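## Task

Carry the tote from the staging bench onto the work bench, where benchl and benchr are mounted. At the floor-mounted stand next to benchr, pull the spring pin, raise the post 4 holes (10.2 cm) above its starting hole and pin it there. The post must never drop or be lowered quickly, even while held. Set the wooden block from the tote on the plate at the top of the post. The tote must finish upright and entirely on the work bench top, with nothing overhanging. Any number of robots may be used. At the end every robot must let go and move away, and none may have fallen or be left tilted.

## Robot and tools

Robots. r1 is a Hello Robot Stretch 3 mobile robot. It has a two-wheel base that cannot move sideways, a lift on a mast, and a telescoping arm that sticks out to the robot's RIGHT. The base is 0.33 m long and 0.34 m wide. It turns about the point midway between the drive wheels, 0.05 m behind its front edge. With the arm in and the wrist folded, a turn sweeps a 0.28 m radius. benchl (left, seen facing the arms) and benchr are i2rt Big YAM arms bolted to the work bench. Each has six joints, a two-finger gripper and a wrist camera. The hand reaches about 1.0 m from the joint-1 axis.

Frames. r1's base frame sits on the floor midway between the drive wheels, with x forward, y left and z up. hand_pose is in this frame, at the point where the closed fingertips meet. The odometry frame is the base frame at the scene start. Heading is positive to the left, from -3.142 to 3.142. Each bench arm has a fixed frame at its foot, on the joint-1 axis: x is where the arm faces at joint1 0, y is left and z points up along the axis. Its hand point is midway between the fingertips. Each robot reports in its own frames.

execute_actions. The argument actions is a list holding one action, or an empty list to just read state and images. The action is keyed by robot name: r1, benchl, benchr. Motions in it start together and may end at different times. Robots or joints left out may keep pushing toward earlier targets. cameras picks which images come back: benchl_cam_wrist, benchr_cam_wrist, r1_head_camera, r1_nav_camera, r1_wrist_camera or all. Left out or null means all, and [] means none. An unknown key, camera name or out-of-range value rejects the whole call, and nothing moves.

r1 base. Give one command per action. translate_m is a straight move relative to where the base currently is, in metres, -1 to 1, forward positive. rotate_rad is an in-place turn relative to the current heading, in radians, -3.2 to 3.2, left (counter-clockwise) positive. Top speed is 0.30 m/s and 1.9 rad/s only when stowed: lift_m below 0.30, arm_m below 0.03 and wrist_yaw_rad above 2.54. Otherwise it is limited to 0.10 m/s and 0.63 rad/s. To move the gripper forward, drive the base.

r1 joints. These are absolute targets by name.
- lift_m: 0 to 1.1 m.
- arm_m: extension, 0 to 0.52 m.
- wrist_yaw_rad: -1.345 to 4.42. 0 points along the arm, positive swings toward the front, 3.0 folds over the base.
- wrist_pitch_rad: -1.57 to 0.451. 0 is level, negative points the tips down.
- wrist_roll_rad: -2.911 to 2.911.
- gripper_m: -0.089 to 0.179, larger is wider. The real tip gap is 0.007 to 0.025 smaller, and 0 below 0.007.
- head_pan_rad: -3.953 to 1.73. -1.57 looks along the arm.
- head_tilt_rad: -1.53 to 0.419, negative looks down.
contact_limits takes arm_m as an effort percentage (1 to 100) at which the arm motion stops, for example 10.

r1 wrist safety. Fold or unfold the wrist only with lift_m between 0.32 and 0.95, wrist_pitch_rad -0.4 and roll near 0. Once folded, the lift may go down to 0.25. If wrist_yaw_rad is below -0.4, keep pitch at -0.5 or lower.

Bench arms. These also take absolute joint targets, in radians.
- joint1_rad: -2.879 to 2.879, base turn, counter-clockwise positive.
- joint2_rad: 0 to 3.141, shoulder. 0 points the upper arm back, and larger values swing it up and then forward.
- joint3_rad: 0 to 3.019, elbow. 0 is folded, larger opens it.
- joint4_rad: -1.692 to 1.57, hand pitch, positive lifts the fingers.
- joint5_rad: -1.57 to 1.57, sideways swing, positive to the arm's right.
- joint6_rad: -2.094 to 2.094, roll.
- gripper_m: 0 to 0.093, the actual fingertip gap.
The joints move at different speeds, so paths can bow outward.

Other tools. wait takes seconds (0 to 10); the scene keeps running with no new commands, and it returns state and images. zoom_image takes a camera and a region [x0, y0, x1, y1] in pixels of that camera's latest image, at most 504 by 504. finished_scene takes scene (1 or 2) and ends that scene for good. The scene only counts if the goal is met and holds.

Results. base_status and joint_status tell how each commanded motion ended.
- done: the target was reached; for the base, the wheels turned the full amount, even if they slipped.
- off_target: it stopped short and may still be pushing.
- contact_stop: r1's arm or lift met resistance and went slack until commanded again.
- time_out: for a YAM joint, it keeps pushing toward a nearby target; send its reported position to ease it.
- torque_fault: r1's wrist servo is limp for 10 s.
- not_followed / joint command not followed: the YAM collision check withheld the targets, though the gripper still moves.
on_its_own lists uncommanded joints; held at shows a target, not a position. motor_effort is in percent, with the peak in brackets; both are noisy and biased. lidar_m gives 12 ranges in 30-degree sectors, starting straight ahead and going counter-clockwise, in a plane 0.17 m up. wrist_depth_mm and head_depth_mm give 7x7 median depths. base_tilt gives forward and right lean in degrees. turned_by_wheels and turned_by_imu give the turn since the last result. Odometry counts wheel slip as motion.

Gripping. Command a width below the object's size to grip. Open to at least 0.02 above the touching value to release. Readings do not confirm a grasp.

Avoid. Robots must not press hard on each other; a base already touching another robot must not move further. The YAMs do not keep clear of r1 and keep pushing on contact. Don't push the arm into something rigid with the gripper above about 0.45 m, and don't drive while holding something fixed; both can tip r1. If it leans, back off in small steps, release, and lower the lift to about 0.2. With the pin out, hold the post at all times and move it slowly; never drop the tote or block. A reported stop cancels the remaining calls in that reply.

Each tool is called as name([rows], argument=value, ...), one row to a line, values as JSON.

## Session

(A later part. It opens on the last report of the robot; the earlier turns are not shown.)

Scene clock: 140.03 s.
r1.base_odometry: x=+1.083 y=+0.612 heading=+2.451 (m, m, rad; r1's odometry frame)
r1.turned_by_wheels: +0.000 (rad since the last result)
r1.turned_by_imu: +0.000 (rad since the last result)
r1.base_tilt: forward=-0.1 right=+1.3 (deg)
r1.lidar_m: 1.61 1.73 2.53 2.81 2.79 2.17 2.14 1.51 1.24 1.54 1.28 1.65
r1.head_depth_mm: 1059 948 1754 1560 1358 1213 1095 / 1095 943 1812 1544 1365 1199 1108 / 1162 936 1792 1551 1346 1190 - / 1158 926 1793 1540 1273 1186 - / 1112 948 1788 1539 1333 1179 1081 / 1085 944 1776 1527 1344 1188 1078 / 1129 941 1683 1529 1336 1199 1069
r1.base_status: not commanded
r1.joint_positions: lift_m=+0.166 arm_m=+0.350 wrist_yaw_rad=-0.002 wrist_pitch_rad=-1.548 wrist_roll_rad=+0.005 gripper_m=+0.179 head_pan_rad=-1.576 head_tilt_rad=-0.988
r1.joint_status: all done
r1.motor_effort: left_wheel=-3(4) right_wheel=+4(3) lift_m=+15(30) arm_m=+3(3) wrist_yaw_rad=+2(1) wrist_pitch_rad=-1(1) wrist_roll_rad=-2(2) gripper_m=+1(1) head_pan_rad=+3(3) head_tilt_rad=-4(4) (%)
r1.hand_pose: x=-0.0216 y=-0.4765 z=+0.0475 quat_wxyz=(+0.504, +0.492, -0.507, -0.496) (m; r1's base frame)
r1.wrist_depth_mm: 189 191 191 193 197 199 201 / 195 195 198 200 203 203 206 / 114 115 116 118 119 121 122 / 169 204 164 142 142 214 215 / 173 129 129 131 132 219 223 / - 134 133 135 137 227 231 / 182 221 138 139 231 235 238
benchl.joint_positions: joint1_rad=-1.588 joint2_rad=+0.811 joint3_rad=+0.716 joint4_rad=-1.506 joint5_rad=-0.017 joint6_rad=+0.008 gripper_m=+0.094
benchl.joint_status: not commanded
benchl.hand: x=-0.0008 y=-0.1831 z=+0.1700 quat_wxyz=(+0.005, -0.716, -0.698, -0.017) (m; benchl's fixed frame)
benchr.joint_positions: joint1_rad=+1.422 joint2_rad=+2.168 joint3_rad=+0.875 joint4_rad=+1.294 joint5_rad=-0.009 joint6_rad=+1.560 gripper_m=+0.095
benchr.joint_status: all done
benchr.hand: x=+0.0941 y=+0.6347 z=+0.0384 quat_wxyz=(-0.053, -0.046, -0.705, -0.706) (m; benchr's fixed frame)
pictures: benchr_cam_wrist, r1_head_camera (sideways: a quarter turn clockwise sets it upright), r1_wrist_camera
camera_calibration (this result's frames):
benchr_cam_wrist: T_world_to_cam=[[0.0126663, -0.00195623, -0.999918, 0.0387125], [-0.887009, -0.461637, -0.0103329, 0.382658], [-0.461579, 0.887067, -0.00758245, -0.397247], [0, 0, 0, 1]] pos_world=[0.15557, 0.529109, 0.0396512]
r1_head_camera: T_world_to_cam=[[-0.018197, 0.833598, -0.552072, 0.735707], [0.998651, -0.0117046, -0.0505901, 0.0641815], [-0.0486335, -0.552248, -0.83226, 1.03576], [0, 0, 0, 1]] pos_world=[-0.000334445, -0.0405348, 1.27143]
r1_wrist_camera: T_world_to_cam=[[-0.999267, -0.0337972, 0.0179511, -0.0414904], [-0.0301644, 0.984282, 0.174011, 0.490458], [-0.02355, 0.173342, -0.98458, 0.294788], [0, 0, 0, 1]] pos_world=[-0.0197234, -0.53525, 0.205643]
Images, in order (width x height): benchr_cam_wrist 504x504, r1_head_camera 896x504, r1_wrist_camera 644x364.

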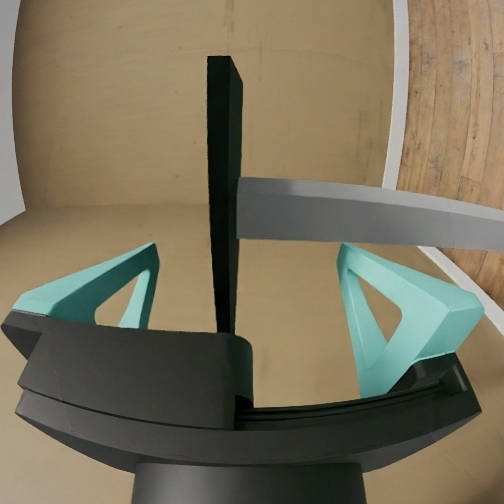

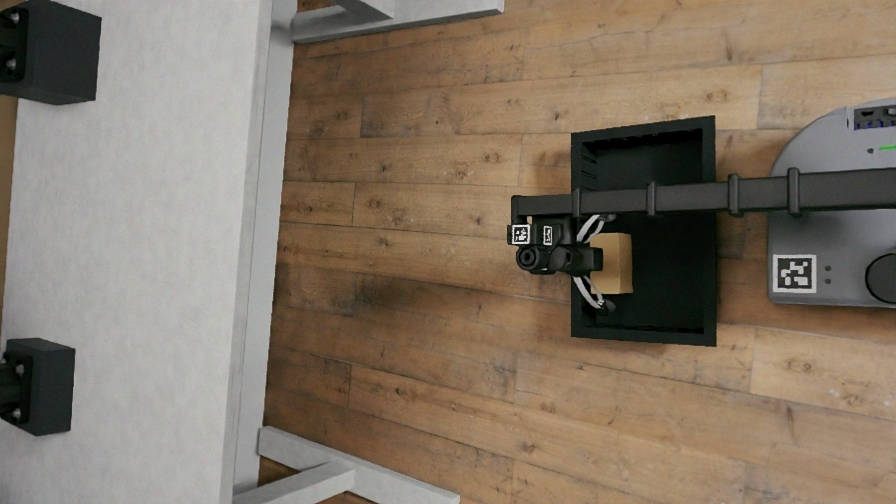

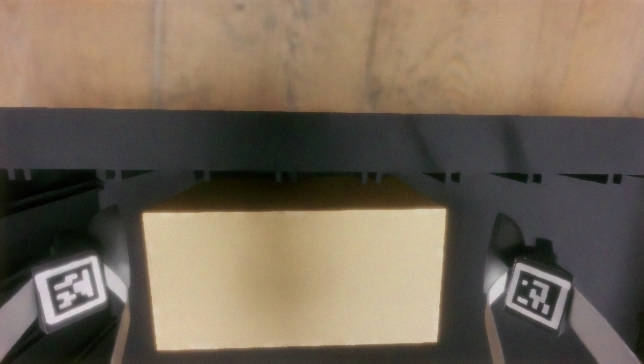

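execute_actions([
  {"r1":{"joints":{"gripper_m":0.07}},"benchr":{"joints":{"joint3_rad":0.93,"joint4_rad":1.27}}},
], cameras=[])

execute_actions([
  {"r1":{"joints":{"lift_m":0.3}},"benchr":{"joints":{"gripper_m":0}}},
], cameras=["r1_wrist_camera"])

execute_actions([
  {"r1":{"base":{"translate_m":-0.35},"joints":{"lift_m":1.0,"head_tilt_rad":-0.7,"head_pan_rad":-1.9}}},
])

Scene clock: 143.23 s.
r1.base_odometry: x=+1.083 y=+0.612 heading=+2.451 (m, m, rad; r1's odometry frame)
r1.turned_by_wheels: +0.000 (rad since the last result)
r1.turned_by_imu: +0.000 (rad since the last result)
r1.base_tilt: forward=+0.0 right=+1.3 (deg)
r1.lidar_m: 1.61 1.73 2.52 2.80 2.79 2.17 2.13 1.51 1.24 1.54 1.28 1.64
r1.head_depth_mm: 1061 951 1748 1556 1369 1217 1099 / 1098 940 1820 1558 1357 1196 1111 / 1162 937 1803 1548 1350 1196 - / 1156 930 1784 1539 1272 1192 - / 1113 952 1782 1535 1340 1176 1078 / 1089 945 1771 1532 1352 1195 1074 / 1136 941 1685 1527 1336 1185 1069
r1.base_status: not commanded
r1.joint_positions: lift_m=+0.165 arm_m=+0.350 wrist_yaw_rad=-0.002 wrist_pitch_rad=-1.548 wrist_roll_rad=+0.005 gripper_m=+0.071 head_pan_rad=-1.576 head_tilt_rad=-0.988
r1.joint_status: all done
r1.motor_effort: left_wheel=-3(3) right_wheel=+3(3) lift_m=+16(16) arm_m=+3(3) wrist_yaw_rad=+2(1) wrist_pitch_rad=-1(1) wrist_roll_rad=-1(2) gripper_m=-22(95) head_pan_rad=+4(3) head_tilt_rad=-4(4) (%)
r1.hand_pose: x=-0.0216 y=-0.4765 z=+0.0474 quat_wxyz=(+0.504, +0.492, -0.507, -0.496) (m; r1's base frame)
r1.wrist_depth_mm: 189 190 192 194 196 198 200 / 194 195 198 200 202 205 208 / 114 114 116 117 119 120 122 / 169 203 163 144 145 212 215 / 176 203 128 129 130 218 223 / 172 - 132 133 134 228 231 / 183 222 137 138 140 234 237
benchl.joint_positions: joint1_rad=-1.588 joint2_rad=+0.811 joint3_rad=+0.716 joint4_rad=-1.506 joint5_rad=-0.017 joint6_rad=+0.008 gripper_m=+0.094
benchl.joint_status: not commanded
benchl.hand: x=-0.0008 y=-0.1831 z=+0.1700 quat_wxyz=(+0.005, -0.716, -0.698, -0.017) (m; benchl's fixed frame)
benchr.joint_positions: joint1_rad=+1.422 joint2_rad=+2.168 joint3_rad=+0.900 joint4_rad=+1.277 joint5_rad=-0.009 joint6_rad=+1.560 gripper_m=+0.095
benchr.joint_status: all done
benchr.hand: x=+0.0955 y=+0.6438 z=+0.0431 quat_wxyz=(-0.053, -0.046, -0.702, -0.708) (m; benchr's fixed frame)
pictures: none
No camera images: the call's "cameras" was empty. Leave "cameras" out to get every camera's image.

Scene clock: 145.30 s.
r1.base_odometry: x=+1.083 y=+0.612 heading=+2.451 (m, m, rad; r1's odometry frame)
r1.turned_by_wheels: +0.000 (rad since the last result)
r1.turned_by_imu: +0.000 (rad since the last result)
r1.base_tilt: forward=-0.1 right=+1.3 (deg)
r1.lidar_m: 1.62 1.73 2.53 2.80 2.80 2.17 2.14 1.50 1.24 0.44 1.27 1.64
r1.head_depth_mm: 1056 947 1752 1561 1359 1212 1097 / 1096 943 1811 1553 1353 1193 1108 / 1165 929 1812 1559 1316 1217 - / 1154 929 1777 1566 1282 1186 - / 1110 949 1805 1529 1329 1181 1080 / 1082 944 1770 1527 1345 1189 1074 / 1130 938 1684 1514 1334 1189 1079
r1.base_status: not commanded
r1.joint_positions: lift_m=+0.299 arm_m=+0.350 wrist_yaw_rad=-0.002 wrist_pitch_rad=-1.547 wrist_roll_rad=+0.005 gripper_m=+0.080 head_pan_rad=-1.576 head_tilt_rad=-0.988
r1.joint_status: all done
r1.on_its_own: gripper_m is held at +0.079, not at your +0.070, by its stall guard, which is still easing
r1.motor_effort: left_wheel=-3(3) right_wheel=+3(3) lift_m=+37(40) arm_m=+3(3) wrist_yaw_rad=+1(1) wrist_pitch_rad=-1(1) wrist_roll_rad=-2(1) gripper_m=-19(23) head_pan_rad=+4(4) head_tilt_rad=-4(4) (%)
r1.hand_pose: x=-0.0216 y=-0.4766 z=+0.1813 quat_wxyz=(+0.504, +0.492, -0.507, -0.496) (m; r1's base frame)
r1.wrist_depth_mm: 312 315 318 321 324 328 336 / 324 322 328 327 334 336 342 / 329 247 249 252 257 278 276 / 339 267 190 191 347 353 285 / 349 256 127 129 130 365 303 / 361 - 132 133 135 352 314 / 375 303 137 138 140 375 399
benchl.joint_positions: joint1_rad=-1.588 joint2_rad=+0.811 joint3_rad=+0.716 joint4_rad=-1.506 joint5_rad=-0.017 joint6_rad=+0.008 gripper_m=+0.094
benchl.joint_status: not commanded
benchl.hand: x=-0.0008 y=-0.1831 z=+0.1700 quat_wxyz=(+0.005, -0.716, -0.698, -0.017) (m; benchl's fixed frame)
benchr.joint_positions: joint1_rad=+1.422 joint2_rad=+2.164 joint3_rad=+0.903 joint4_rad=+1.281 joint5_rad=-0.008 joint6_rad=+1.584 gripper_m=+0.006
benchr.joint_status: gripper_m off_target (ended at +0.006, target +0.000)
benchr.hand: x=+0.0958 y=+0.6454 z=+0.0478 quat_wxyz=(-0.045, -0.054, -0.698, -0.713) (m; benchr's fixed frame)
pictures: r1_wrist_camera
camera_calibration (this result's frames):
r1_wrist_camera: T_world_to_cam=[[-0.999258, -0.0340818, 0.0179685, -0.0440344], [-0.0304488, 0.984325, 0.173715, 0.467316], [-0.0236074, 0.173039, -0.984632, 0.426439], [0, 0, 0, 1]] pos_world=[-0.0197053, -0.535282, 0.339498]
Images, in order (width x height): r1_wrist_camera 644x364.

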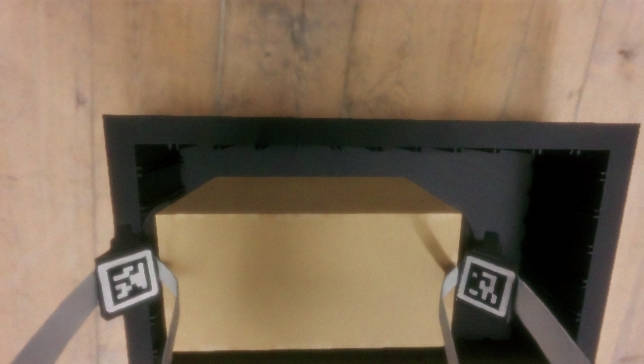

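Scene clock: 152.50 s.
r1.base_odometry: x=+1.353 y=+0.389 heading=+2.451 (m, m, rad; r1's odometry frame)
r1.turned_by_wheels: +0.000 (rad since the last result)
r1.turned_by_imu: +0.002 (rad since the last result)
r1.base_tilt: forward=-0.1 right=+1.4 (deg)
r1.lidar_m: 1.96 2.10 2.89 2.86 2.33 1.81 1.78 1.91 1.10 1.51 1.46 2.00
r1.head_depth_mm: 1401 1573 - - - 1349 1162 / 1367 1503 - - 1577 1348 1154 / 1330 - - 1851 1616 1355 1153 / 1281 - 1127 1412 1577 1345 1154 / 1214 1443 1169 946 1566 1337 1142 / 971 - 1216 570 1512 1331 1122 / 1186 - 1110 871 1503 1328 1093
r1.base_status: done
r1.joint_positions: lift_m=+0.999 arm_m=+0.350 wrist_yaw_rad=-0.002 wrist_pitch_rad=-1.547 wrist_roll_rad=+0.005 gripper_m=+0.083 head_pan_rad=-1.893 head_tilt_rad=-0.705
r1.joint_status: all done
r1.on_its_own: gripper_m is held at +0.082, not at your +0.070, by its stall guard, which is not easing now
r1.motor_effort: left_wheel=-4(7) right_wheel=+4(5) lift_m=+37(41) arm_m=+3(3) wrist_yaw_rad=+2(1) wrist_pitch_rad=-1(1) wrist_roll_rad=-1(2) gripper_m=-18(20) head_pan_rad=-4(34) head_tilt_rad=+2(16) (%)
r1.hand_pose: x=-0.0216 y=-0.4766 z=+0.8813 quat_wxyz=(+0.504, +0.492, -0.507, -0.496) (m; r1's base frame)
r1.wrist_depth_mm: - - 984 982 - - - / - - - - - - - / 970 - - - - - - / - - 190 190 - - - / - - 128 129 130 - - / - - 132 133 134 - - / - - 136 138 141 - -
benchl.joint_positions: joint1_rad=-1.588 joint2_rad=+0.811 joint3_rad=+0.716 joint4_rad=-1.506 joint5_rad=-0.017 joint6_rad=+0.008 gripper_m=+0.094
benchl.joint_status: not commanded
benchl.hand: x=-0.0008 y=-0.1831 z=+0.1700 quat_wxyz=(+0.005, -0.716, -0.698, -0.017) (m; benchl's fixed frame)
benchr.joint_positions: joint1_rad=+1.422 joint2_rad=+2.164 joint3_rad=+0.903 joint4_rad=+1.281 joint5_rad=-0.008 joint6_rad=+1.584 gripper_m=+0.006
benchr.joint_status: not commanded
benchr.hand: x=+0.0958 y=+0.6454 z=+0.0478 quat_wxyz=(-0.045, -0.054, -0.698, -0.713) (m; benchr's fixed frame)
pictures: benchl_cam_wrist, benchr_cam_wrist, r1_head_camera (sideways: a quarter turn clockwise sets it upright), r1_nav_camera (sideways: a quarter turn counterclockwise sets it upright), r1_wrist_camera
camera_calibration (this result's frames):
benchr_cam_wrist: T_world_to_cam=[[-0.00824597, 0.0206461, -0.999753, 0.0355187], [-0.887193, -0.461393, -0.00221076, 0.388604], [-0.461325, 0.886956, 0.0221217, -0.407207], [0, 0, 0, 1]] pos_world=[0.157205, 0.53974, 0.0453772]
r1_head_camera: T_world_to_cam=[[0.183525, 0.620385, -0.762523, 1.0087], [0.940812, -0.335697, -0.0466856, 0.059469], [-0.28494, -0.708823, -0.645275, 0.794042], [0, 0, 0, 1]] pos_world=[-0.0148173, -0.0429852, 1.28431]
r1_nav_camera: T_world_to_cam=[[-0.254293, -0.615783, 0.745753, -0.919977], [-0.932859, 0.359621, -0.0211488, 0.0823014], [-0.255165, -0.70106, -0.665887, 0.824956], [0, 0, 0, 1]] pos_world=[0.0533312, -0.0177599, 1.23714]
r1_wrist_camera: T_world_to_cam=[[-0.999257, -0.0340795, 0.0179739, -0.0566174], [-0.0304491, 0.984351, 0.173571, 0.345894], [-0.0236078, 0.172895, -0.984657, 1.11564], [0, 0, 0, 1]] pos_world=[-0.0197054, -0.535299, 1.0395]
Images, in order (width x height): benchl_cam_wrist 504x504, benchr_cam_wrist 504x504, r1_head_camera 896x504, r1_nav_camera 672x504, r1_wrist_camera 644x364.

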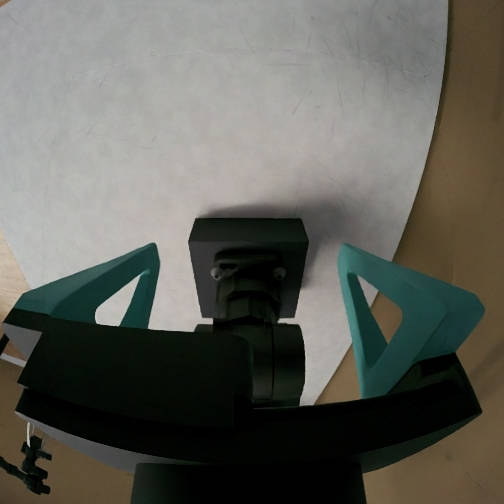

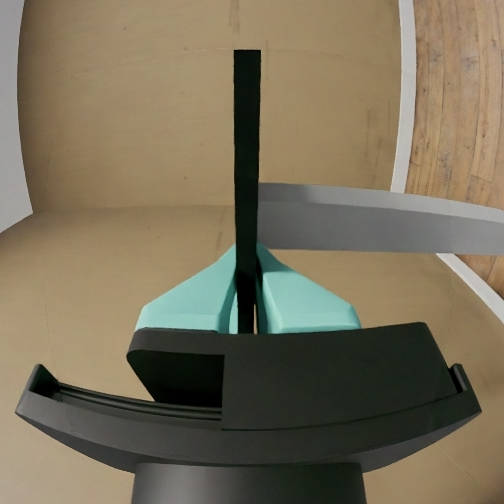

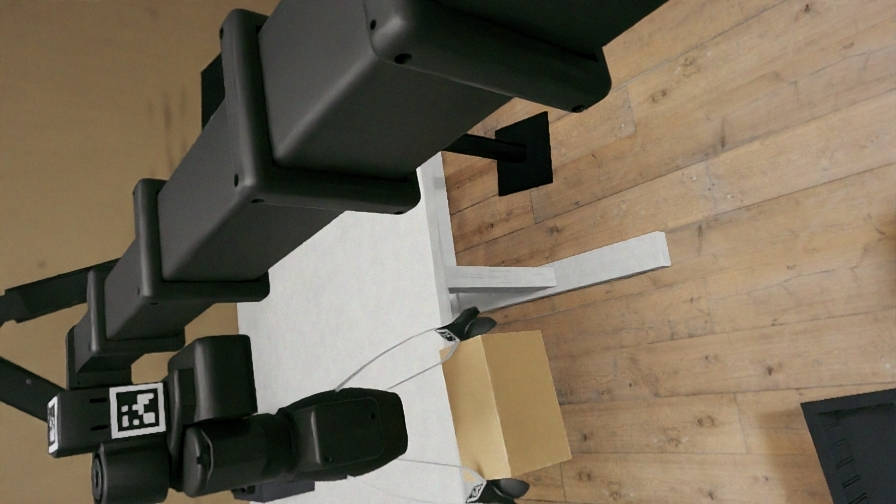

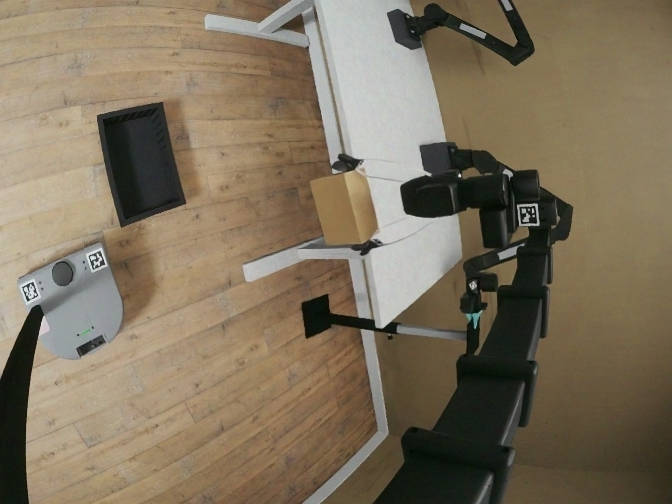

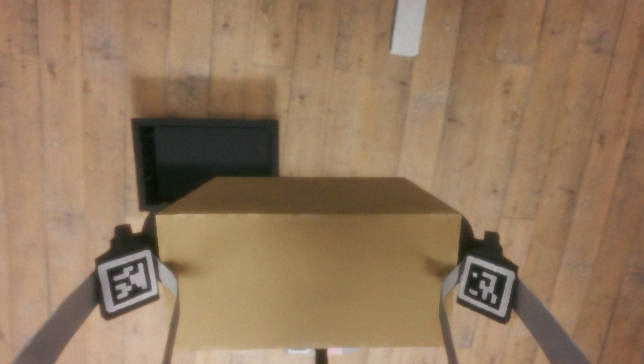

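execute_actions([
  {"r1":{"base":{"translate_m":-1.0},"joints":{"lift_m":1.095,"arm_m":0.15}}},
], cameras=[])

execute_actions([
  {"r1":{"base":{"translate_m":-0.28}}},
], cameras=[])

execute_actions([
  {"r1":{"base":{"rotate_rad":1.6},"joints":{"head_pan_rad":-1.57}}},
], cameras=[])

execute_actions([
  {"r1":{"base":{"translate_m":-1.0}}},
])

Scene clock: 166.30 s.
r1.base_odometry: x=+2.123 y=-0.248 heading=+2.450 (m, m, rad; r1's odometry frame)
r1.turned_by_wheels: +0.000 (rad since the last result)
r1.turned_by_imu: +0.002 (rad since the last result)
r1.base_tilt: forward=-0.1 right=+1.3 (deg)
r1.lidar_m: 2.96 3.17 3.35 2.29 1.03 0.81 0.79 0.84 1.24 1.10 1.10 2.22
r1.head_depth_mm: 1287 1314 1379 1458 1503 1360 1153 / 1303 1448 1635 1835 1630 1348 1160 / 1261 1414 1627 1882 1617 1344 1152 / 1185 1428 1581 1817 1533 1321 1153 / - 1394 1531 1814 342 1278 1147 / - - - 1799 340 363 1142 / - - - 1722 340 1245 1139
r1.base_status: done
r1.joint_positions: lift_m=+1.094 arm_m=+0.150 wrist_yaw_rad=-0.001 wrist_pitch_rad=-1.546 wrist_roll_rad=+0.003 gripper_m=+0.083 head_pan_rad=-1.893 head_tilt_rad=-0.705
r1.joint_status: all done
r1.on_its_own: gripper_m is held at +0.082, not at your +0.070, by its stall guard, which is not easing now
r1.motor_effort: left_wheel=-4(7) right_wheel=+4(4) lift_m=+37(37) arm_m=-3(5) wrist_yaw_rad=+1(2) wrist_pitch_rad=-1(1) wrist_roll_rad=-1(2) gripper_m=-19(19) head_pan_rad=-4(4) head_tilt_rad=+2(2) (%)
r1.hand_pose: x=-0.0216 y=-0.2775 z=+0.9763 quat_wxyz=(+0.505, +0.493, -0.507, -0.495) (m; r1's base frame)
r1.wrist_depth_mm: - - - - - - 990 / - - - - - - 961 / - - - - - - 954 / - - 189 190 - - 916 / - - 127 128 130 - 894 / - - 132 133 134 - 864 / - - 137 137 139 - 848
benchl.joint_positions: joint1_rad=-1.588 joint2_rad=+0.811 joint3_rad=+0.716 joint4_rad=-1.506 joint5_rad=-0.017 joint6_rad=+0.008 gripper_m=+0.094
benchl.joint_status: not commanded
benchl.hand: x=-0.0008 y=-0.1831 z=+0.1700 quat_wxyz=(+0.005, -0.716, -0.698, -0.017) (m; benchl's fixed frame)
benchr.joint_positions: joint1_rad=+1.422 joint2_rad=+2.164 joint3_rad=+0.903 joint4_rad=+1.281 joint5_rad=-0.008 joint6_rad=+1.584 gripper_m=+0.006
benchr.joint_status: not commanded
benchr.hand: x=+0.0958 y=+0.6454 z=+0.0478 quat_wxyz=(-0.045, -0.054, -0.698, -0.713) (m; benchr's fixed frame)
pictures: none
No camera images: the call's "cameras" was empty. Leave "cameras" out to get every camera's image.

Scene clock: 170.80 s.
r1.base_odometry: x=+2.339 y=-0.427 heading=+2.450 (m, m, rad; r1's odometry frame)
r1.turned_by_wheels: +0.000 (rad since the last result)
r1.turned_by_imu: +0.001 (rad since the last result)
r1.base_tilt: forward=-0.1 right=+1.3 (deg)
r1.lidar_m: 3.21 3.46 3.02 1.49 0.67 0.52 0.51 0.55 0.80 1.38 1.20 2.18
r1.head_depth_mm: 836 848 888 933 980 1040 1083 / 1009 1050 1113 1181 1260 1289 1157 / 1208 1328 1496 1610 1575 1347 1159 / 1164 1401 1564 1819 1525 1316 1155 / - 1372 1496 1784 342 1279 1153 / - - - 1787 340 363 1139 / - - - 1703 339 1243 1143
r1.base_status: done
r1.joint_positions: lift_m=+1.094 arm_m=+0.150 wrist_yaw_rad=-0.001 wrist_pitch_rad=-1.546 wrist_roll_rad=+0.003 gripper_m=+0.083 head_pan_rad=-1.893 head_tilt_rad=-0.705
r1.joint_status: not commanded
r1.on_its_own: gripper_m is held at +0.082, not at your +0.070, by its stall guard, which is not easing now
r1.motor_effort: left_wheel=-3(9) right_wheel=+4(5) lift_m=+37(36) arm_m=-3(4) wrist_yaw_rad=+1(1) wrist_pitch_rad=-1(1) wrist_roll_rad=-1(2) gripper_m=-19(18) head_pan_rad=-4(4) head_tilt_rad=+2(2) (%)
r1.hand_pose: x=-0.0216 y=-0.2775 z=+0.9763 quat_wxyz=(+0.505, +0.493, -0.507, -0.495) (m; r1's base frame)
r1.wrist_depth_mm: - - - - - 946 620 / - - - - - 914 611 / - - - - - 877 603 / - - 188 191 - 857 587 / - - 128 129 130 802 586 / - - 132 133 134 728 561 / - - 136 137 140 850 533
benchl.joint_positions: joint1_rad=-1.588 joint2_rad=+0.811 joint3_rad=+0.716 joint4_rad=-1.506 joint5_rad=-0.017 joint6_rad=+0.008 gripper_m=+0.094
benchl.joint_status: not commanded
benchl.hand: x=-0.0008 y=-0.1831 z=+0.1700 quat_wxyz=(+0.005, -0.716, -0.698, -0.017) (m; benchl's fixed frame)
benchr.joint_positions: joint1_rad=+1.422 joint2_rad=+2.164 joint3_rad=+0.903 joint4_rad=+1.281 joint5_rad=-0.008 joint6_rad=+1.584 gripper_m=+0.006
benchr.joint_status: not commanded
benchr.hand: x=+0.0958 y=+0.6454 z=+0.0478 quat_wxyz=(-0.045, -0.054, -0.698, -0.713) (m; benchr's fixed frame)
pictures: none
No camera images: the call's "cameras" was empty. Leave "cameras" out to get every camera's image.

Scene clock: 174.27 s.
r1.base_odometry: x=+2.339 y=-0.427 heading=-2.233 (m, m, rad; r1's odometry frame)
r1.turned_by_wheels: +1.600 (rad since the last result)
r1.turned_by_imu: +1.603 (rad since the last result)
r1.base_tilt: forward=+0.0 right=+1.4 (deg)
r1.lidar_m: 1.34 0.64 0.52 0.51 0.55 0.84 1.39 1.20 2.30 3.21 3.52 3.00
r1.head_depth_mm: - 3157 2745 2047 1630 1364 1156 / - 3179 2737 2029 1545 1320 1160 / - - - 1900 345 1259 1154 / 2768 3175 - 1879 343 1258 1157 / 2805 3217 2661 2014 343 1284 1143 / 2822 3240 2663 1995 1590 1333 1142 / 2859 3206 2630 1978 1591 1337 1142
r1.base_status: done
r1.joint_positions: lift_m=+1.094 arm_m=+0.150 wrist_yaw_rad=-0.001 wrist_pitch_rad=-1.546 wrist_roll_rad=+0.003 gripper_m=+0.083 head_pan_rad=-1.577 head_tilt_rad=-0.705
r1.joint_status: all done
r1.on_its_own: gripper_m is held at +0.082, not at your +0.070, by its stall guard, which is not easing now
r1.motor_effort: left_wheel=-4(9) right_wheel=+4(8) lift_m=+37(37) arm_m=-3(3) wrist_yaw_rad=+0(1) wrist_pitch_rad=-1(1) wrist_roll_rad=-1(1) gripper_m=-20(19) head_pan_rad=+4(35) head_tilt_rad=+2(1) (%)
r1.hand_pose: x=-0.0216 y=-0.2775 z=+0.9763 quat_wxyz=(+0.505, +0.493, -0.507, -0.495) (m; r1's base frame)
r1.wrist_depth_mm: - - - - - - - / - - - - - - - / - - - - - - - / - - 190 190 - - - / - - 127 128 130 - - / - - 132 133 135 - - / - - 136 138 140 - -
benchl.joint_positions: joint1_rad=-1.588 joint2_rad=+0.811 joint3_rad=+0.716 joint4_rad=-1.506 joint5_rad=-0.017 joint6_rad=+0.008 gripper_m=+0.094
benchl.joint_status: not commanded
benchl.hand: x=-0.0008 y=-0.1831 z=+0.1700 quat_wxyz=(+0.005, -0.716, -0.698, -0.017) (m; benchl's fixed frame)
benchr.joint_positions: joint1_rad=+1.422 joint2_rad=+2.164 joint3_rad=+0.903 joint4_rad=+1.281 joint5_rad=-0.008 joint6_rad=+1.584 gripper_m=+0.006
benchr.joint_status: not commanded
benchr.hand: x=+0.0958 y=+0.6454 z=+0.0478 quat_wxyz=(-0.045, -0.054, -0.698, -0.713) (m; benchr's fixed frame)
pictures: none
No camera images: the call's "cameras" was empty. Leave "cameras" out to get every camera's image.

Scene clock: 185.97 s.
r1.base_odometry: x=+2.954 y=+0.362 heading=-2.233 (m, m, rad; r1's odometry frame)
r1.turned_by_wheels: +0.000 (rad since the last result)
r1.turned_by_imu: +0.002 (rad since the last result)
r1.base_tilt: forward=+0.0 right=+1.3 (deg)
r1.lidar_m: 1.67 0.81 0.65 0.64 0.50 0.40 0.40 0.43 0.66 0.52 3.36 3.96
r1.head_depth_mm: - 1513 1208 1010 1382 1268 1110 / - 1162 837 675 1452 1326 1156 / - - - 604 345 971 1146 / 2628 1758 - 1806 344 1241 1145 / 2672 2881 1173 1824 343 1279 1144 / 2712 3093 2548 1852 1604 1329 1145 / 2790 3110 2620 1910 1582 1332 1143
r1.base_status: done
r1.joint_positions: lift_m=+1.094 arm_m=+0.150 wrist_yaw_rad=-0.001 wrist_pitch_rad=-1.546 wrist_roll_rad=+0.003 gripper_m=+0.083 head_pan_rad=-1.577 head_tilt_rad=-0.705
r1.joint_status: not commanded
r1.on_its_own: gripper_m is held at +0.082, not at your +0.070, by its stall guard, which is not easing now
r1.motor_effort: left_wheel=-4(9) right_wheel=+4(5) lift_m=+37(37) arm_m=-3(3) wrist_yaw_rad=+1(1) wrist_pitch_rad=-1(1) wrist_roll_rad=-1(1) gripper_m=-20(20) head_pan_rad=+5(4) head_tilt_rad=+2(1) (%)
r1.hand_pose: x=-0.0216 y=-0.2775 z=+0.9763 quat_wxyz=(+0.505, +0.493, -0.507, -0.495) (m; r1's base frame)
r1.wrist_depth_mm: - - - - - 776 516 / - - - - - 737 501 / - - - - - 724 484 / - - 190 190 953 689 468 / - - 128 129 130 634 459 / - - 132 134 135 561 446 / - - 137 137 140 646 424
benchl.joint_positions: joint1_rad=-1.588 joint2_rad=+0.811 joint3_rad=+0.716 joint4_rad=-1.506 joint5_rad=-0.017 joint6_rad=+0.008 gripper_m=+0.094
benchl.joint_status: not commanded
benchl.hand: x=-0.0008 y=-0.1831 z=+0.1700 quat_wxyz=(+0.005, -0.716, -0.698, -0.017) (m; benchl's fixed frame)
benchr.joint_positions: joint1_rad=+1.422 joint2_rad=+2.164 joint3_rad=+0.903 joint4_rad=+1.281 joint5_rad=-0.008 joint6_rad=+1.584 gripper_m=+0.006
benchr.joint_status: not commanded
benchr.hand: x=+0.0958 y=+0.6454 z=+0.0478 quat_wxyz=(-0.045, -0.054, -0.698, -0.713) (m; benchr's fixed frame)
pictures: benchl_cam_wrist, benchr_cam_wrist, r1_head_camera (sideways: a quarter turn clockwise sets it upright), r1_nav_camera (sideways: a quarter turn counterclockwise sets it upright), r1_wrist_camera
camera_calibration (this result's frames):
benchr_cam_wrist: T_world_to_cam=[[-0.00824597, 0.0206461, -0.999753, 0.0355187], [-0.887193, -0.461393, -0.00221076, 0.388604], [-0.461325, 0.886956, 0.0221217, -0.407207], [0, 0, 0, 1]] pos_world=[0.157205, 0.53974, 0.0453772]
r1_head_camera: T_world_to_cam=[[-0.018285, 0.646447, -0.76274, 1.01022], [0.99855, -0.0268316, -0.0466786, 0.0591078], [-0.0506408, -0.762487, -0.645018, 0.792279], [0, 0, 0, 1]] pos_world=[-0.000428637, -0.0473624, 1.28433]
r1_nav_camera: T_world_to_cam=[[-0.0504115, -0.664062, 0.745976, -0.921512], [-0.998422, 0.0520192, -0.0211642, 0.0827214], [-0.0247507, -0.745865, -0.665637, 0.823224], [0, 0, 0, 1]] pos_world=[0.0565114, -0.00223009, 1.23714]
r1_wrist_camera: T_world_to_cam=[[-0.999176, -0.0363454, 0.0180408, -0.0522504], [-0.0326937, 0.984453, 0.172581, 0.134372], [-0.0240329, 0.171849, -0.98483, 1.17461], [0, 0, 0, 1]] pos_world=[-0.0195849, -0.336038, 1.13454]
Images, in order (width x height): benchl_cam_wrist 504x504, benchr_cam_wrist 504x504, r1_head_camera 896x504, r1_nav_camera 672x504, r1_wrist_camera 644x364.

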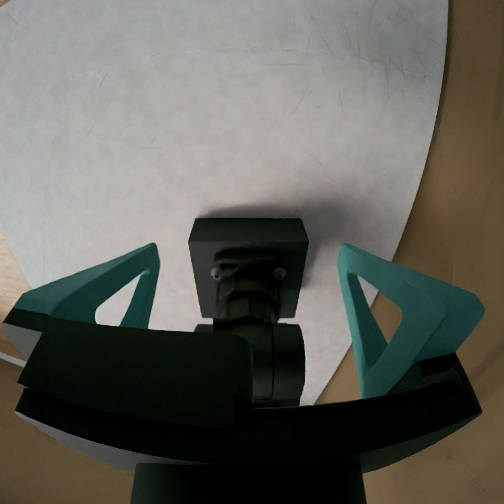

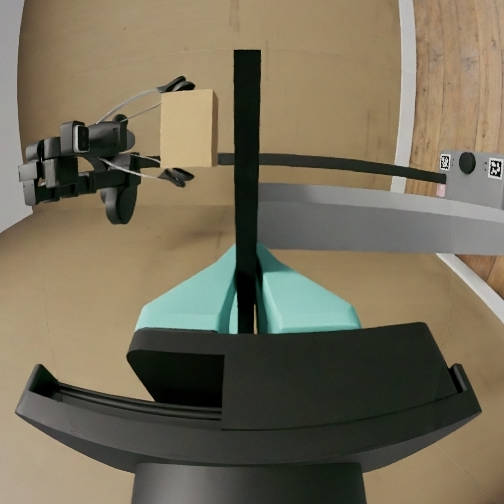

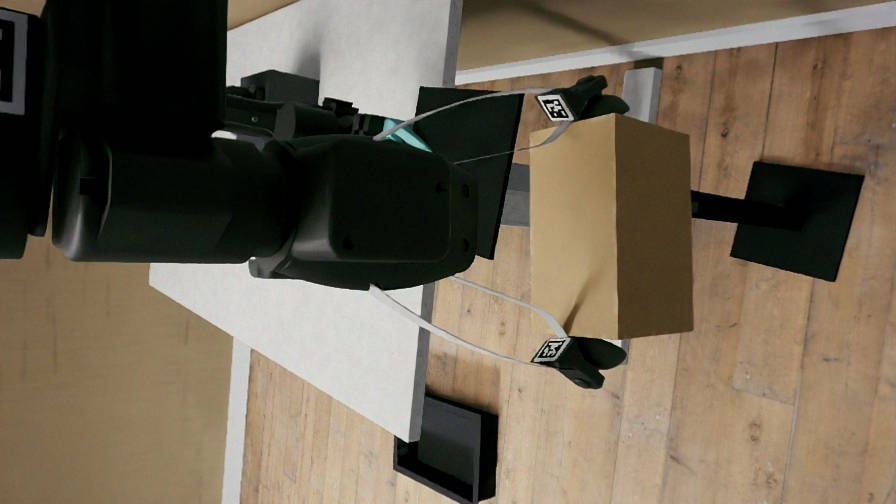

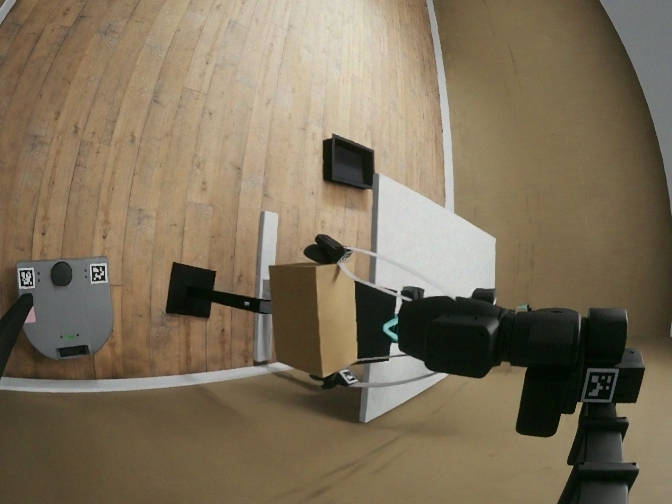

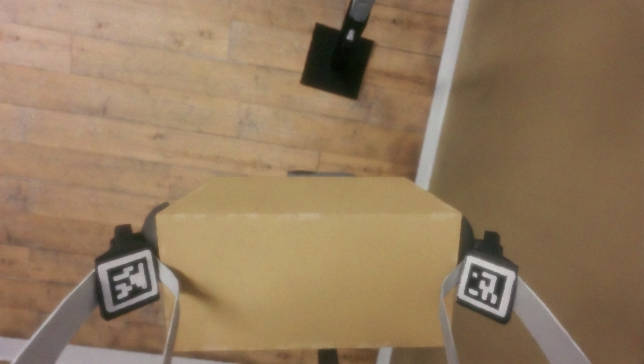

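execute_actions([
  {"r1":{"base":{"rotate_rad":-0.14},"joints":{"arm_m":0.25}}},
], cameras=[])

execute_actions([
  {"r1":{"base":{"translate_m":-0.025},"joints":{"arm_m":0.4}}},
], cameras=["r1_wrist_camera","benchr_cam_wrist","r1_head_camera"])

Scene clock: 189.30 s.
r1.base_odometry: x=+2.954 y=+0.362 heading=-2.373 (m, m, rad; r1's odometry frame)
r1.turned_by_wheels: -0.140 (rad since the last result)
r1.turned_by_imu: -0.140 (rad since the last result)
r1.base_tilt: forward=-0.1 right=+1.3 (deg)
r1.lidar_m: 2.56 0.92 0.67 0.64 0.57 0.41 0.40 0.41 0.56 0.52 3.21 4.30
r1.head_depth_mm: 992 1053 1051 982 1038 1033 1026 / - 1519 1198 1006 1467 1311 1162 / - 1747 1138 430 1453 1351 1156 / 2641 1913 - 429 786 1272 1145 / 2623 1751 1171 925 1566 1336 1145 / 2615 1882 1165 1804 1604 1335 1141 / 2616 2973 1283 1785 1590 1332 1139
r1.base_status: done
r1.joint_positions: lift_m=+1.094 arm_m=+0.250 wrist_yaw_rad=-0.001 wrist_pitch_rad=-1.546 wrist_roll_rad=+0.003 gripper_m=+0.083 head_pan_rad=-1.577 head_tilt_rad=-0.705
r1.joint_status: all done
r1.on_its_own: gripper_m is held at +0.082, not at your +0.070, by its stall guard, which is not easing now
r1.motor_effort: left_wheel=+3(6) right_wheel=-4(7) lift_m=+37(37) arm_m=+3(3) wrist_yaw_rad=+0(1) wrist_pitch_rad=-1(1) wrist_roll_rad=-1(1) gripper_m=-19(19) head_pan_rad=+4(4) head_tilt_rad=+2(1) (%)
r1.hand_pose: x=-0.0216 y=-0.3769 z=+0.9763 quat_wxyz=(+0.505, +0.493, -0.507, -0.495) (m; r1's base frame)
r1.wrist_depth_mm: - - 244 245 250 632 425 / - - - 253 886 644 427 / - - - - - 634 428 / - - 189 191 863 632 422 / - - 128 129 131 588 426 / - - 132 134 135 544 425 / - - 136 138 141 660 405
benchl.joint_positions: joint1_rad=-1.588 joint2_rad=+0.811 joint3_rad=+0.716 joint4_rad=-1.506 joint5_rad=-0.017 joint6_rad=+0.008 gripper_m=+0.094
benchl.joint_status: not commanded
benchl.hand: x=-0.0008 y=-0.1831 z=+0.1700 quat_wxyz=(+0.005, -0.716, -0.698, -0.017) (m; benchl's fixed frame)
benchr.joint_positions: joint1_rad=+1.422 joint2_rad=+2.164 joint3_rad=+0.903 joint4_rad=+1.281 joint5_rad=-0.008 joint6_rad=+1.584 gripper_m=+0.006
benchr.joint_status: not commanded
benchr.hand: x=+0.0958 y=+0.6454 z=+0.0478 quat_wxyz=(-0.045, -0.054, -0.698, -0.713) (m; benchr's fixed frame)
pictures: none
No camera images: the call's "cameras" was empty. Leave "cameras" out to get every camera's image.

Scene clock: 191.67 s.
r1.base_odometry: x=+2.972 y=+0.379 heading=-2.373 (m, m, rad; r1's odometry frame)
r1.turned_by_wheels: +0.000 (rad since the last result)
r1.turned_by_imu: +0.000 (rad since the last result)
r1.base_tilt: forward=+0.0 right=+1.3 (deg)
r1.lidar_m: 2.56 0.92 0.67 0.64 0.53 0.39 0.37 0.39 0.53 0.52 3.20 4.35
r1.head_depth_mm: 990 987 982 970 970 966 961 / 1314 1423 1194 1195 1395 1286 1137 / - 1688 1171 932 1628 1348 1153 / 2658 - 744 589 1451 1272 1139 / 2636 1740 1207 664 1561 1341 1139 / 2633 1758 1162 1788 1595 1335 1141 / 2612 2979 1164 1785 1596 1326 1141
r1.base_status: done
r1.joint_positions: lift_m=+1.094 arm_m=+0.400 wrist_yaw_rad=-0.001 wrist_pitch_rad=-1.546 wrist_roll_rad=+0.003 gripper_m=+0.083 head_pan_rad=-1.577 head_tilt_rad=-0.705
r1.joint_status: all done
r1.on_its_own: gripper_m is held at +0.082, not at your +0.070, by its stall guard, which is not easing now
r1.motor_effort: left_wheel=+4(5) right_wheel=-4(9) lift_m=+37(37) arm_m=+3(3) wrist_yaw_rad=+1(1) wrist_pitch_rad=-1(1) wrist_roll_rad=-1(1) gripper_m=-18(19) head_pan_rad=+5(4) head_tilt_rad=+2(2) (%)
r1.hand_pose: x=-0.0216 y=-0.5269 z=+0.9763 quat_wxyz=(+0.505, +0.493, -0.507, -0.495) (m; r1's base frame)
r1.wrist_depth_mm: - - - 228 - 591 396 / - - 251 254 - 589 394 / - - 257 258 881 582 392 / - - 190 190 805 588 394 / - - 127 129 130 542 400 / - - 132 134 135 509 398 / - - 137 138 140 620 378
benchl.joint_positions: joint1_rad=-1.588 joint2_rad=+0.811 joint3_rad=+0.716 joint4_rad=-1.506 joint5_rad=-0.017 joint6_rad=+0.008 gripper_m=+0.094
benchl.joint_status: not commanded
benchl.hand: x=-0.0008 y=-0.1831 z=+0.1700 quat_wxyz=(+0.005, -0.716, -0.698, -0.017) (m; benchl's fixed frame)
benchr.joint_positions: joint1_rad=+1.422 joint2_rad=+2.164 joint3_rad=+0.903 joint4_rad=+1.281 joint5_rad=-0.008 joint6_rad=+1.584 gripper_m=+0.006
benchr.joint_status: not commanded
benchr.hand: x=+0.0958 y=+0.6454 z=+0.0478 quat_wxyz=(-0.045, -0.054, -0.698, -0.713) (m; benchr's fixed frame)
pictures: benchr_cam_wrist, r1_head_camera (sideways: a quarter turn clockwise sets it upright), r1_wrist_camera
camera_calibration (this result's frames):
benchr_cam_wrist: T_world_to_cam=[[-0.00824597, 0.0206461, -0.999753, 0.0355187], [-0.887193, -0.461393, -0.00221076, 0.388604], [-0.461325, 0.886956, 0.0221217, -0.407207], [0, 0, 0, 1]] pos_world=[0.157205, 0.53974, 0.0453772]
r1_head_camera: T_world_to_cam=[[-0.0182856, 0.646376, -0.7628, 1.01029], [0.99855, -0.0268357, -0.0466767, 0.0591053], [-0.050641, -0.762547, -0.644948, 0.792188], [0, 0, 0, 1]] pos_world=[-0.000428635, -0.047364, 1.28433]
r1_wrist_camera: T_world_to_cam=[[-0.999176, -0.0363423, 0.0180465, -0.0613183], [-0.0326934, 0.984479, 0.172432, 0.380039], [-0.024033, 0.1717, -0.984856, 1.21741], [0, 0, 0, 1]] pos_world=[-0.019585, -0.585399, 1.13455]
Images, in order (width x height): benchr_cam_wrist 504x504, r1_head_camera 896x504, r1_wrist_camera 644x364.

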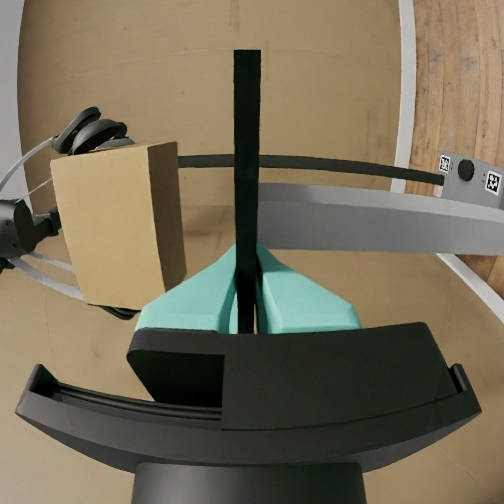

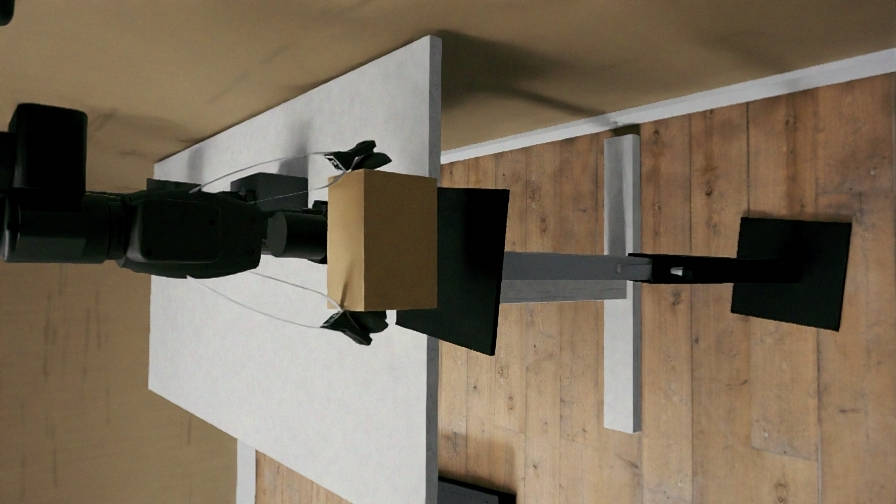

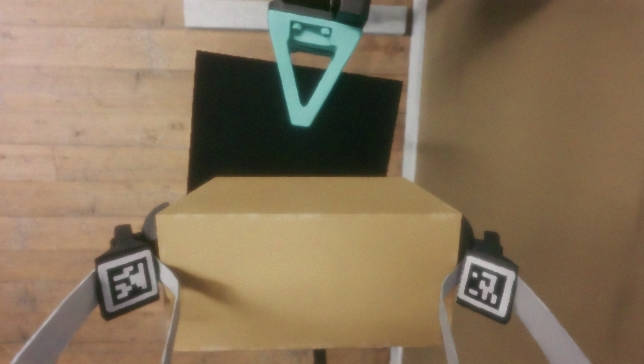

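execute_actions([
  {"r1":{"base":{"translate_m":0.018},"joints":{"arm_m":0.41,"lift_m":1.04}}},
], cameras=["r1_wrist_camera","benchr_cam_wrist"])

Scene clock: 193.50 s.
r1.base_odometry: x=+2.959 y=+0.367 heading=-2.373 (m, m, rad; r1's odometry frame)
r1.turned_by_wheels: +0.000 (rad since the last result)
r1.turned_by_imu: +0.000 (rad since the last result)
r1.base_tilt: forward=-0.1 right=+1.4 (deg)
r1.lidar_m: 2.56 0.92 0.67 0.64 0.56 0.41 0.39 0.40 0.55 0.52 3.20 4.32
r1.head_depth_mm: - 1037 1030 973 1014 1013 1006 / - 1490 1200 1248 1466 1292 1155 / - 1523 1141 605 1614 1352 1151 / 2608 1904 782 589 1369 1276 1141 / 2628 1771 1177 924 1604 1335 1146 / 2627 1857 1168 1806 1608 1335 1145 / 2616 2980 1215 1786 1587 1326 1142
r1.base_status: done
r1.joint_positions: lift_m=+1.040 arm_m=+0.410 wrist_yaw_rad=-0.001 wrist_pitch_rad=-1.546 wrist_roll_rad=+0.003 gripper_m=+0.083 head_pan_rad=-1.577 head_tilt_rad=-0.705
r1.joint_status: all done
r1.on_its_own: gripper_m is held at +0.082, not at your +0.070, by its stall guard, which is not easing now
r1.motor_effort: left_wheel=+4(7) right_wheel=-4(5) lift_m=+17(35) arm_m=+3(3) wrist_yaw_rad=+1(1) wrist_pitch_rad=-1(1) wrist_roll_rad=-1(1) gripper_m=-21(19) head_pan_rad=+4(4) head_tilt_rad=+2(2) (%)
r1.hand_pose: x=-0.0216 y=-0.5369 z=+0.9224 quat_wxyz=(+0.505, +0.493, -0.507, -0.495) (m; r1's base frame)
r1.wrist_depth_mm: - - 995 180 853 632 414 / - - 199 199 204 613 415 / - - 204 205 208 621 416 / - - 189 191 211 613 423 / - - 128 129 130 575 417 / - - 132 133 134 532 417 / - - 136 137 140 654 396
benchl.joint_positions: joint1_rad=-1.588 joint2_rad=+0.811 joint3_rad=+0.716 joint4_rad=-1.506 joint5_rad=-0.017 joint6_rad=+0.008 gripper_m=+0.094
benchl.joint_status: not commanded
benchl.hand: x=-0.0008 y=-0.1831 z=+0.1700 quat_wxyz=(+0.005, -0.716, -0.698, -0.017) (m; benchl's fixed frame)
benchr.joint_positions: joint1_rad=+1.422 joint2_rad=+2.164 joint3_rad=+0.903 joint4_rad=+1.281 joint5_rad=-0.008 joint6_rad=+1.584 gripper_m=+0.006
benchr.joint_status: not commanded
benchr.hand: x=+0.0958 y=+0.6454 z=+0.0478 quat_wxyz=(-0.045, -0.054, -0.698, -0.713) (m; benchr's fixed frame)
pictures: benchr_cam_wrist, r1_wrist_camera
camera_calibration (this result's frames):
benchr_cam_wrist: T_world_to_cam=[[-0.00824597, 0.0206461, -0.999753, 0.0355187], [-0.887193, -0.461393, -0.00221076, 0.388604], [-0.461325, 0.886956, 0.0221217, -0.407207], [0, 0, 0, 1]] pos_world=[0.157205, 0.53974, 0.0453772]
r1_wrist_camera: T_world_to_cam=[[-0.999176, -0.0363428, 0.0180465, -0.0607087], [-0.0326938, 0.984479, 0.172432, 0.399192], [-0.0240331, 0.1717, -0.984856, 1.166], [0, 0, 0, 1]] pos_world=[-0.0195849, -0.595405, 1.08061]
Images, in order (width x height): benchr_cam_wrist 504x504, r1_wrist_camera 644x364.

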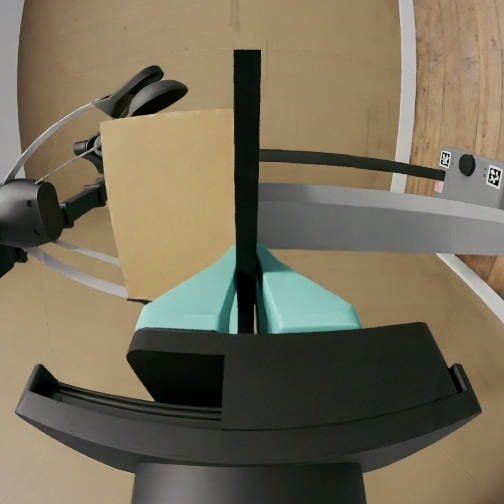

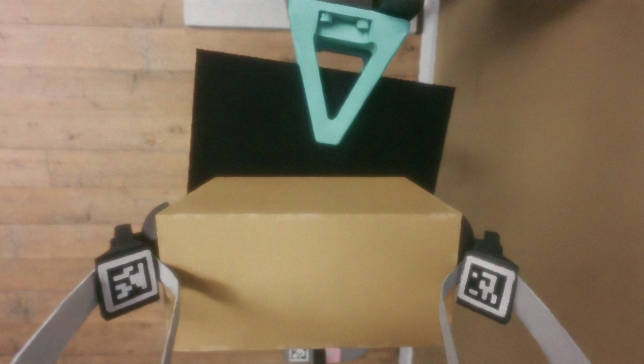

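execute_actions([
  {"r1":{"joints":{"lift_m":1.034,"gripper_m":0.17}}},
], cameras=[])

execute_actions([
  {"r1":{"joints":{"arm_m":0.005}}},
], cameras=["r1_head_camera"])

execute_actions([
  {"r1":{"joints":{"lift_m":0.37,"gripper_m":0.08,"wrist_pitch_rad":0,"head_tilt_rad":-0.85}}},
], cameras=["r1_wrist_camera","r1_head_camera"])

Scene clock: 195.57 s.
r1.base_odometry: x=+2.959 y=+0.367 heading=-2.373 (m, m, rad; r1's odometry frame)
r1.turned_by_wheels: +0.000 (rad since the last result)
r1.turned_by_imu: +0.000 (rad since the last result)
r1.base_tilt: forward=+0.0 right=+1.3 (deg)
r1.lidar_m: 2.55 0.92 0.67 0.64 0.56 0.41 0.39 0.40 0.55 0.52 3.20 4.32
r1.head_depth_mm: - 1032 1029 969 1021 1011 1010 / - 1482 1202 1253 1461 1287 1158 / - 1521 1143 605 1630 1356 1155 / 2605 1897 789 588 1368 1282 1144 / 2612 1747 1175 923 1605 1335 1149 / 2634 1862 1161 1806 1594 1334 1148 / 2611 2959 1220 1796 1609 1326 1139
r1.base_status: not commanded
r1.joint_positions: lift_m=+1.035 arm_m=+0.410 wrist_yaw_rad=-0.001 wrist_pitch_rad=-1.545 wrist_roll_rad=+0.003 gripper_m=+0.170 head_pan_rad=-1.577 head_tilt_rad=-0.705
r1.joint_status: lift_m contact_stop (moved -0.005 of -0.006); the others done
r1.on_its_own: lift_m is slack since a contact_stop, until your next command for it
r1.motor_effort: left_wheel=+3(4) right_wheel=-2(4) lift_m=+25(22) arm_m=+2(3) wrist_yaw_rad=+1(1) wrist_pitch_rad=-2(3) wrist_roll_rad=-1(1) gripper_m=+1(86) head_pan_rad=+4(4) head_tilt_rad=+2(2) (%)
r1.hand_pose: x=-0.0216 y=-0.5372 z=+0.9170 quat_wxyz=(+0.505, +0.492, -0.507, -0.495) (m; r1's base frame)
r1.wrist_depth_mm: - - - 175 856 608 420 / - - 192 194 198 616 413 / - - 197 200 202 618 417 / - - 190 192 206 615 419 / - - 126 127 129 582 409 / - 130 129 131 133 - 395 / - - 134 135 137 614 396
benchl.joint_positions: joint1_rad=-1.588 joint2_rad=+0.811 joint3_rad=+0.716 joint4_rad=-1.506 joint5_rad=-0.017 joint6_rad=+0.008 gripper_m=+0.094
benchl.joint_status: not commanded
benchl.hand: x=-0.0008 y=-0.1831 z=+0.1700 quat_wxyz=(+0.005, -0.716, -0.698, -0.017) (m; benchl's fixed frame)
benchr.joint_positions: joint1_rad=+1.422 joint2_rad=+2.164 joint3_rad=+0.903 joint4_rad=+1.281 joint5_rad=-0.008 joint6_rad=+1.585 gripper_m=+0.006
benchr.joint_status: not commanded
benchr.hand: x=+0.0958 y=+0.6454 z=+0.0478 quat_wxyz=(-0.045, -0.054, -0.698, -0.713) (m; benchr's fixed frame)
pictures: none
No camera images: the call's "cameras" was empty. Leave "cameras" out to get every camera's image.

not run: a stop came earlier in this reply.

not run: a stop came earlier in this reply.


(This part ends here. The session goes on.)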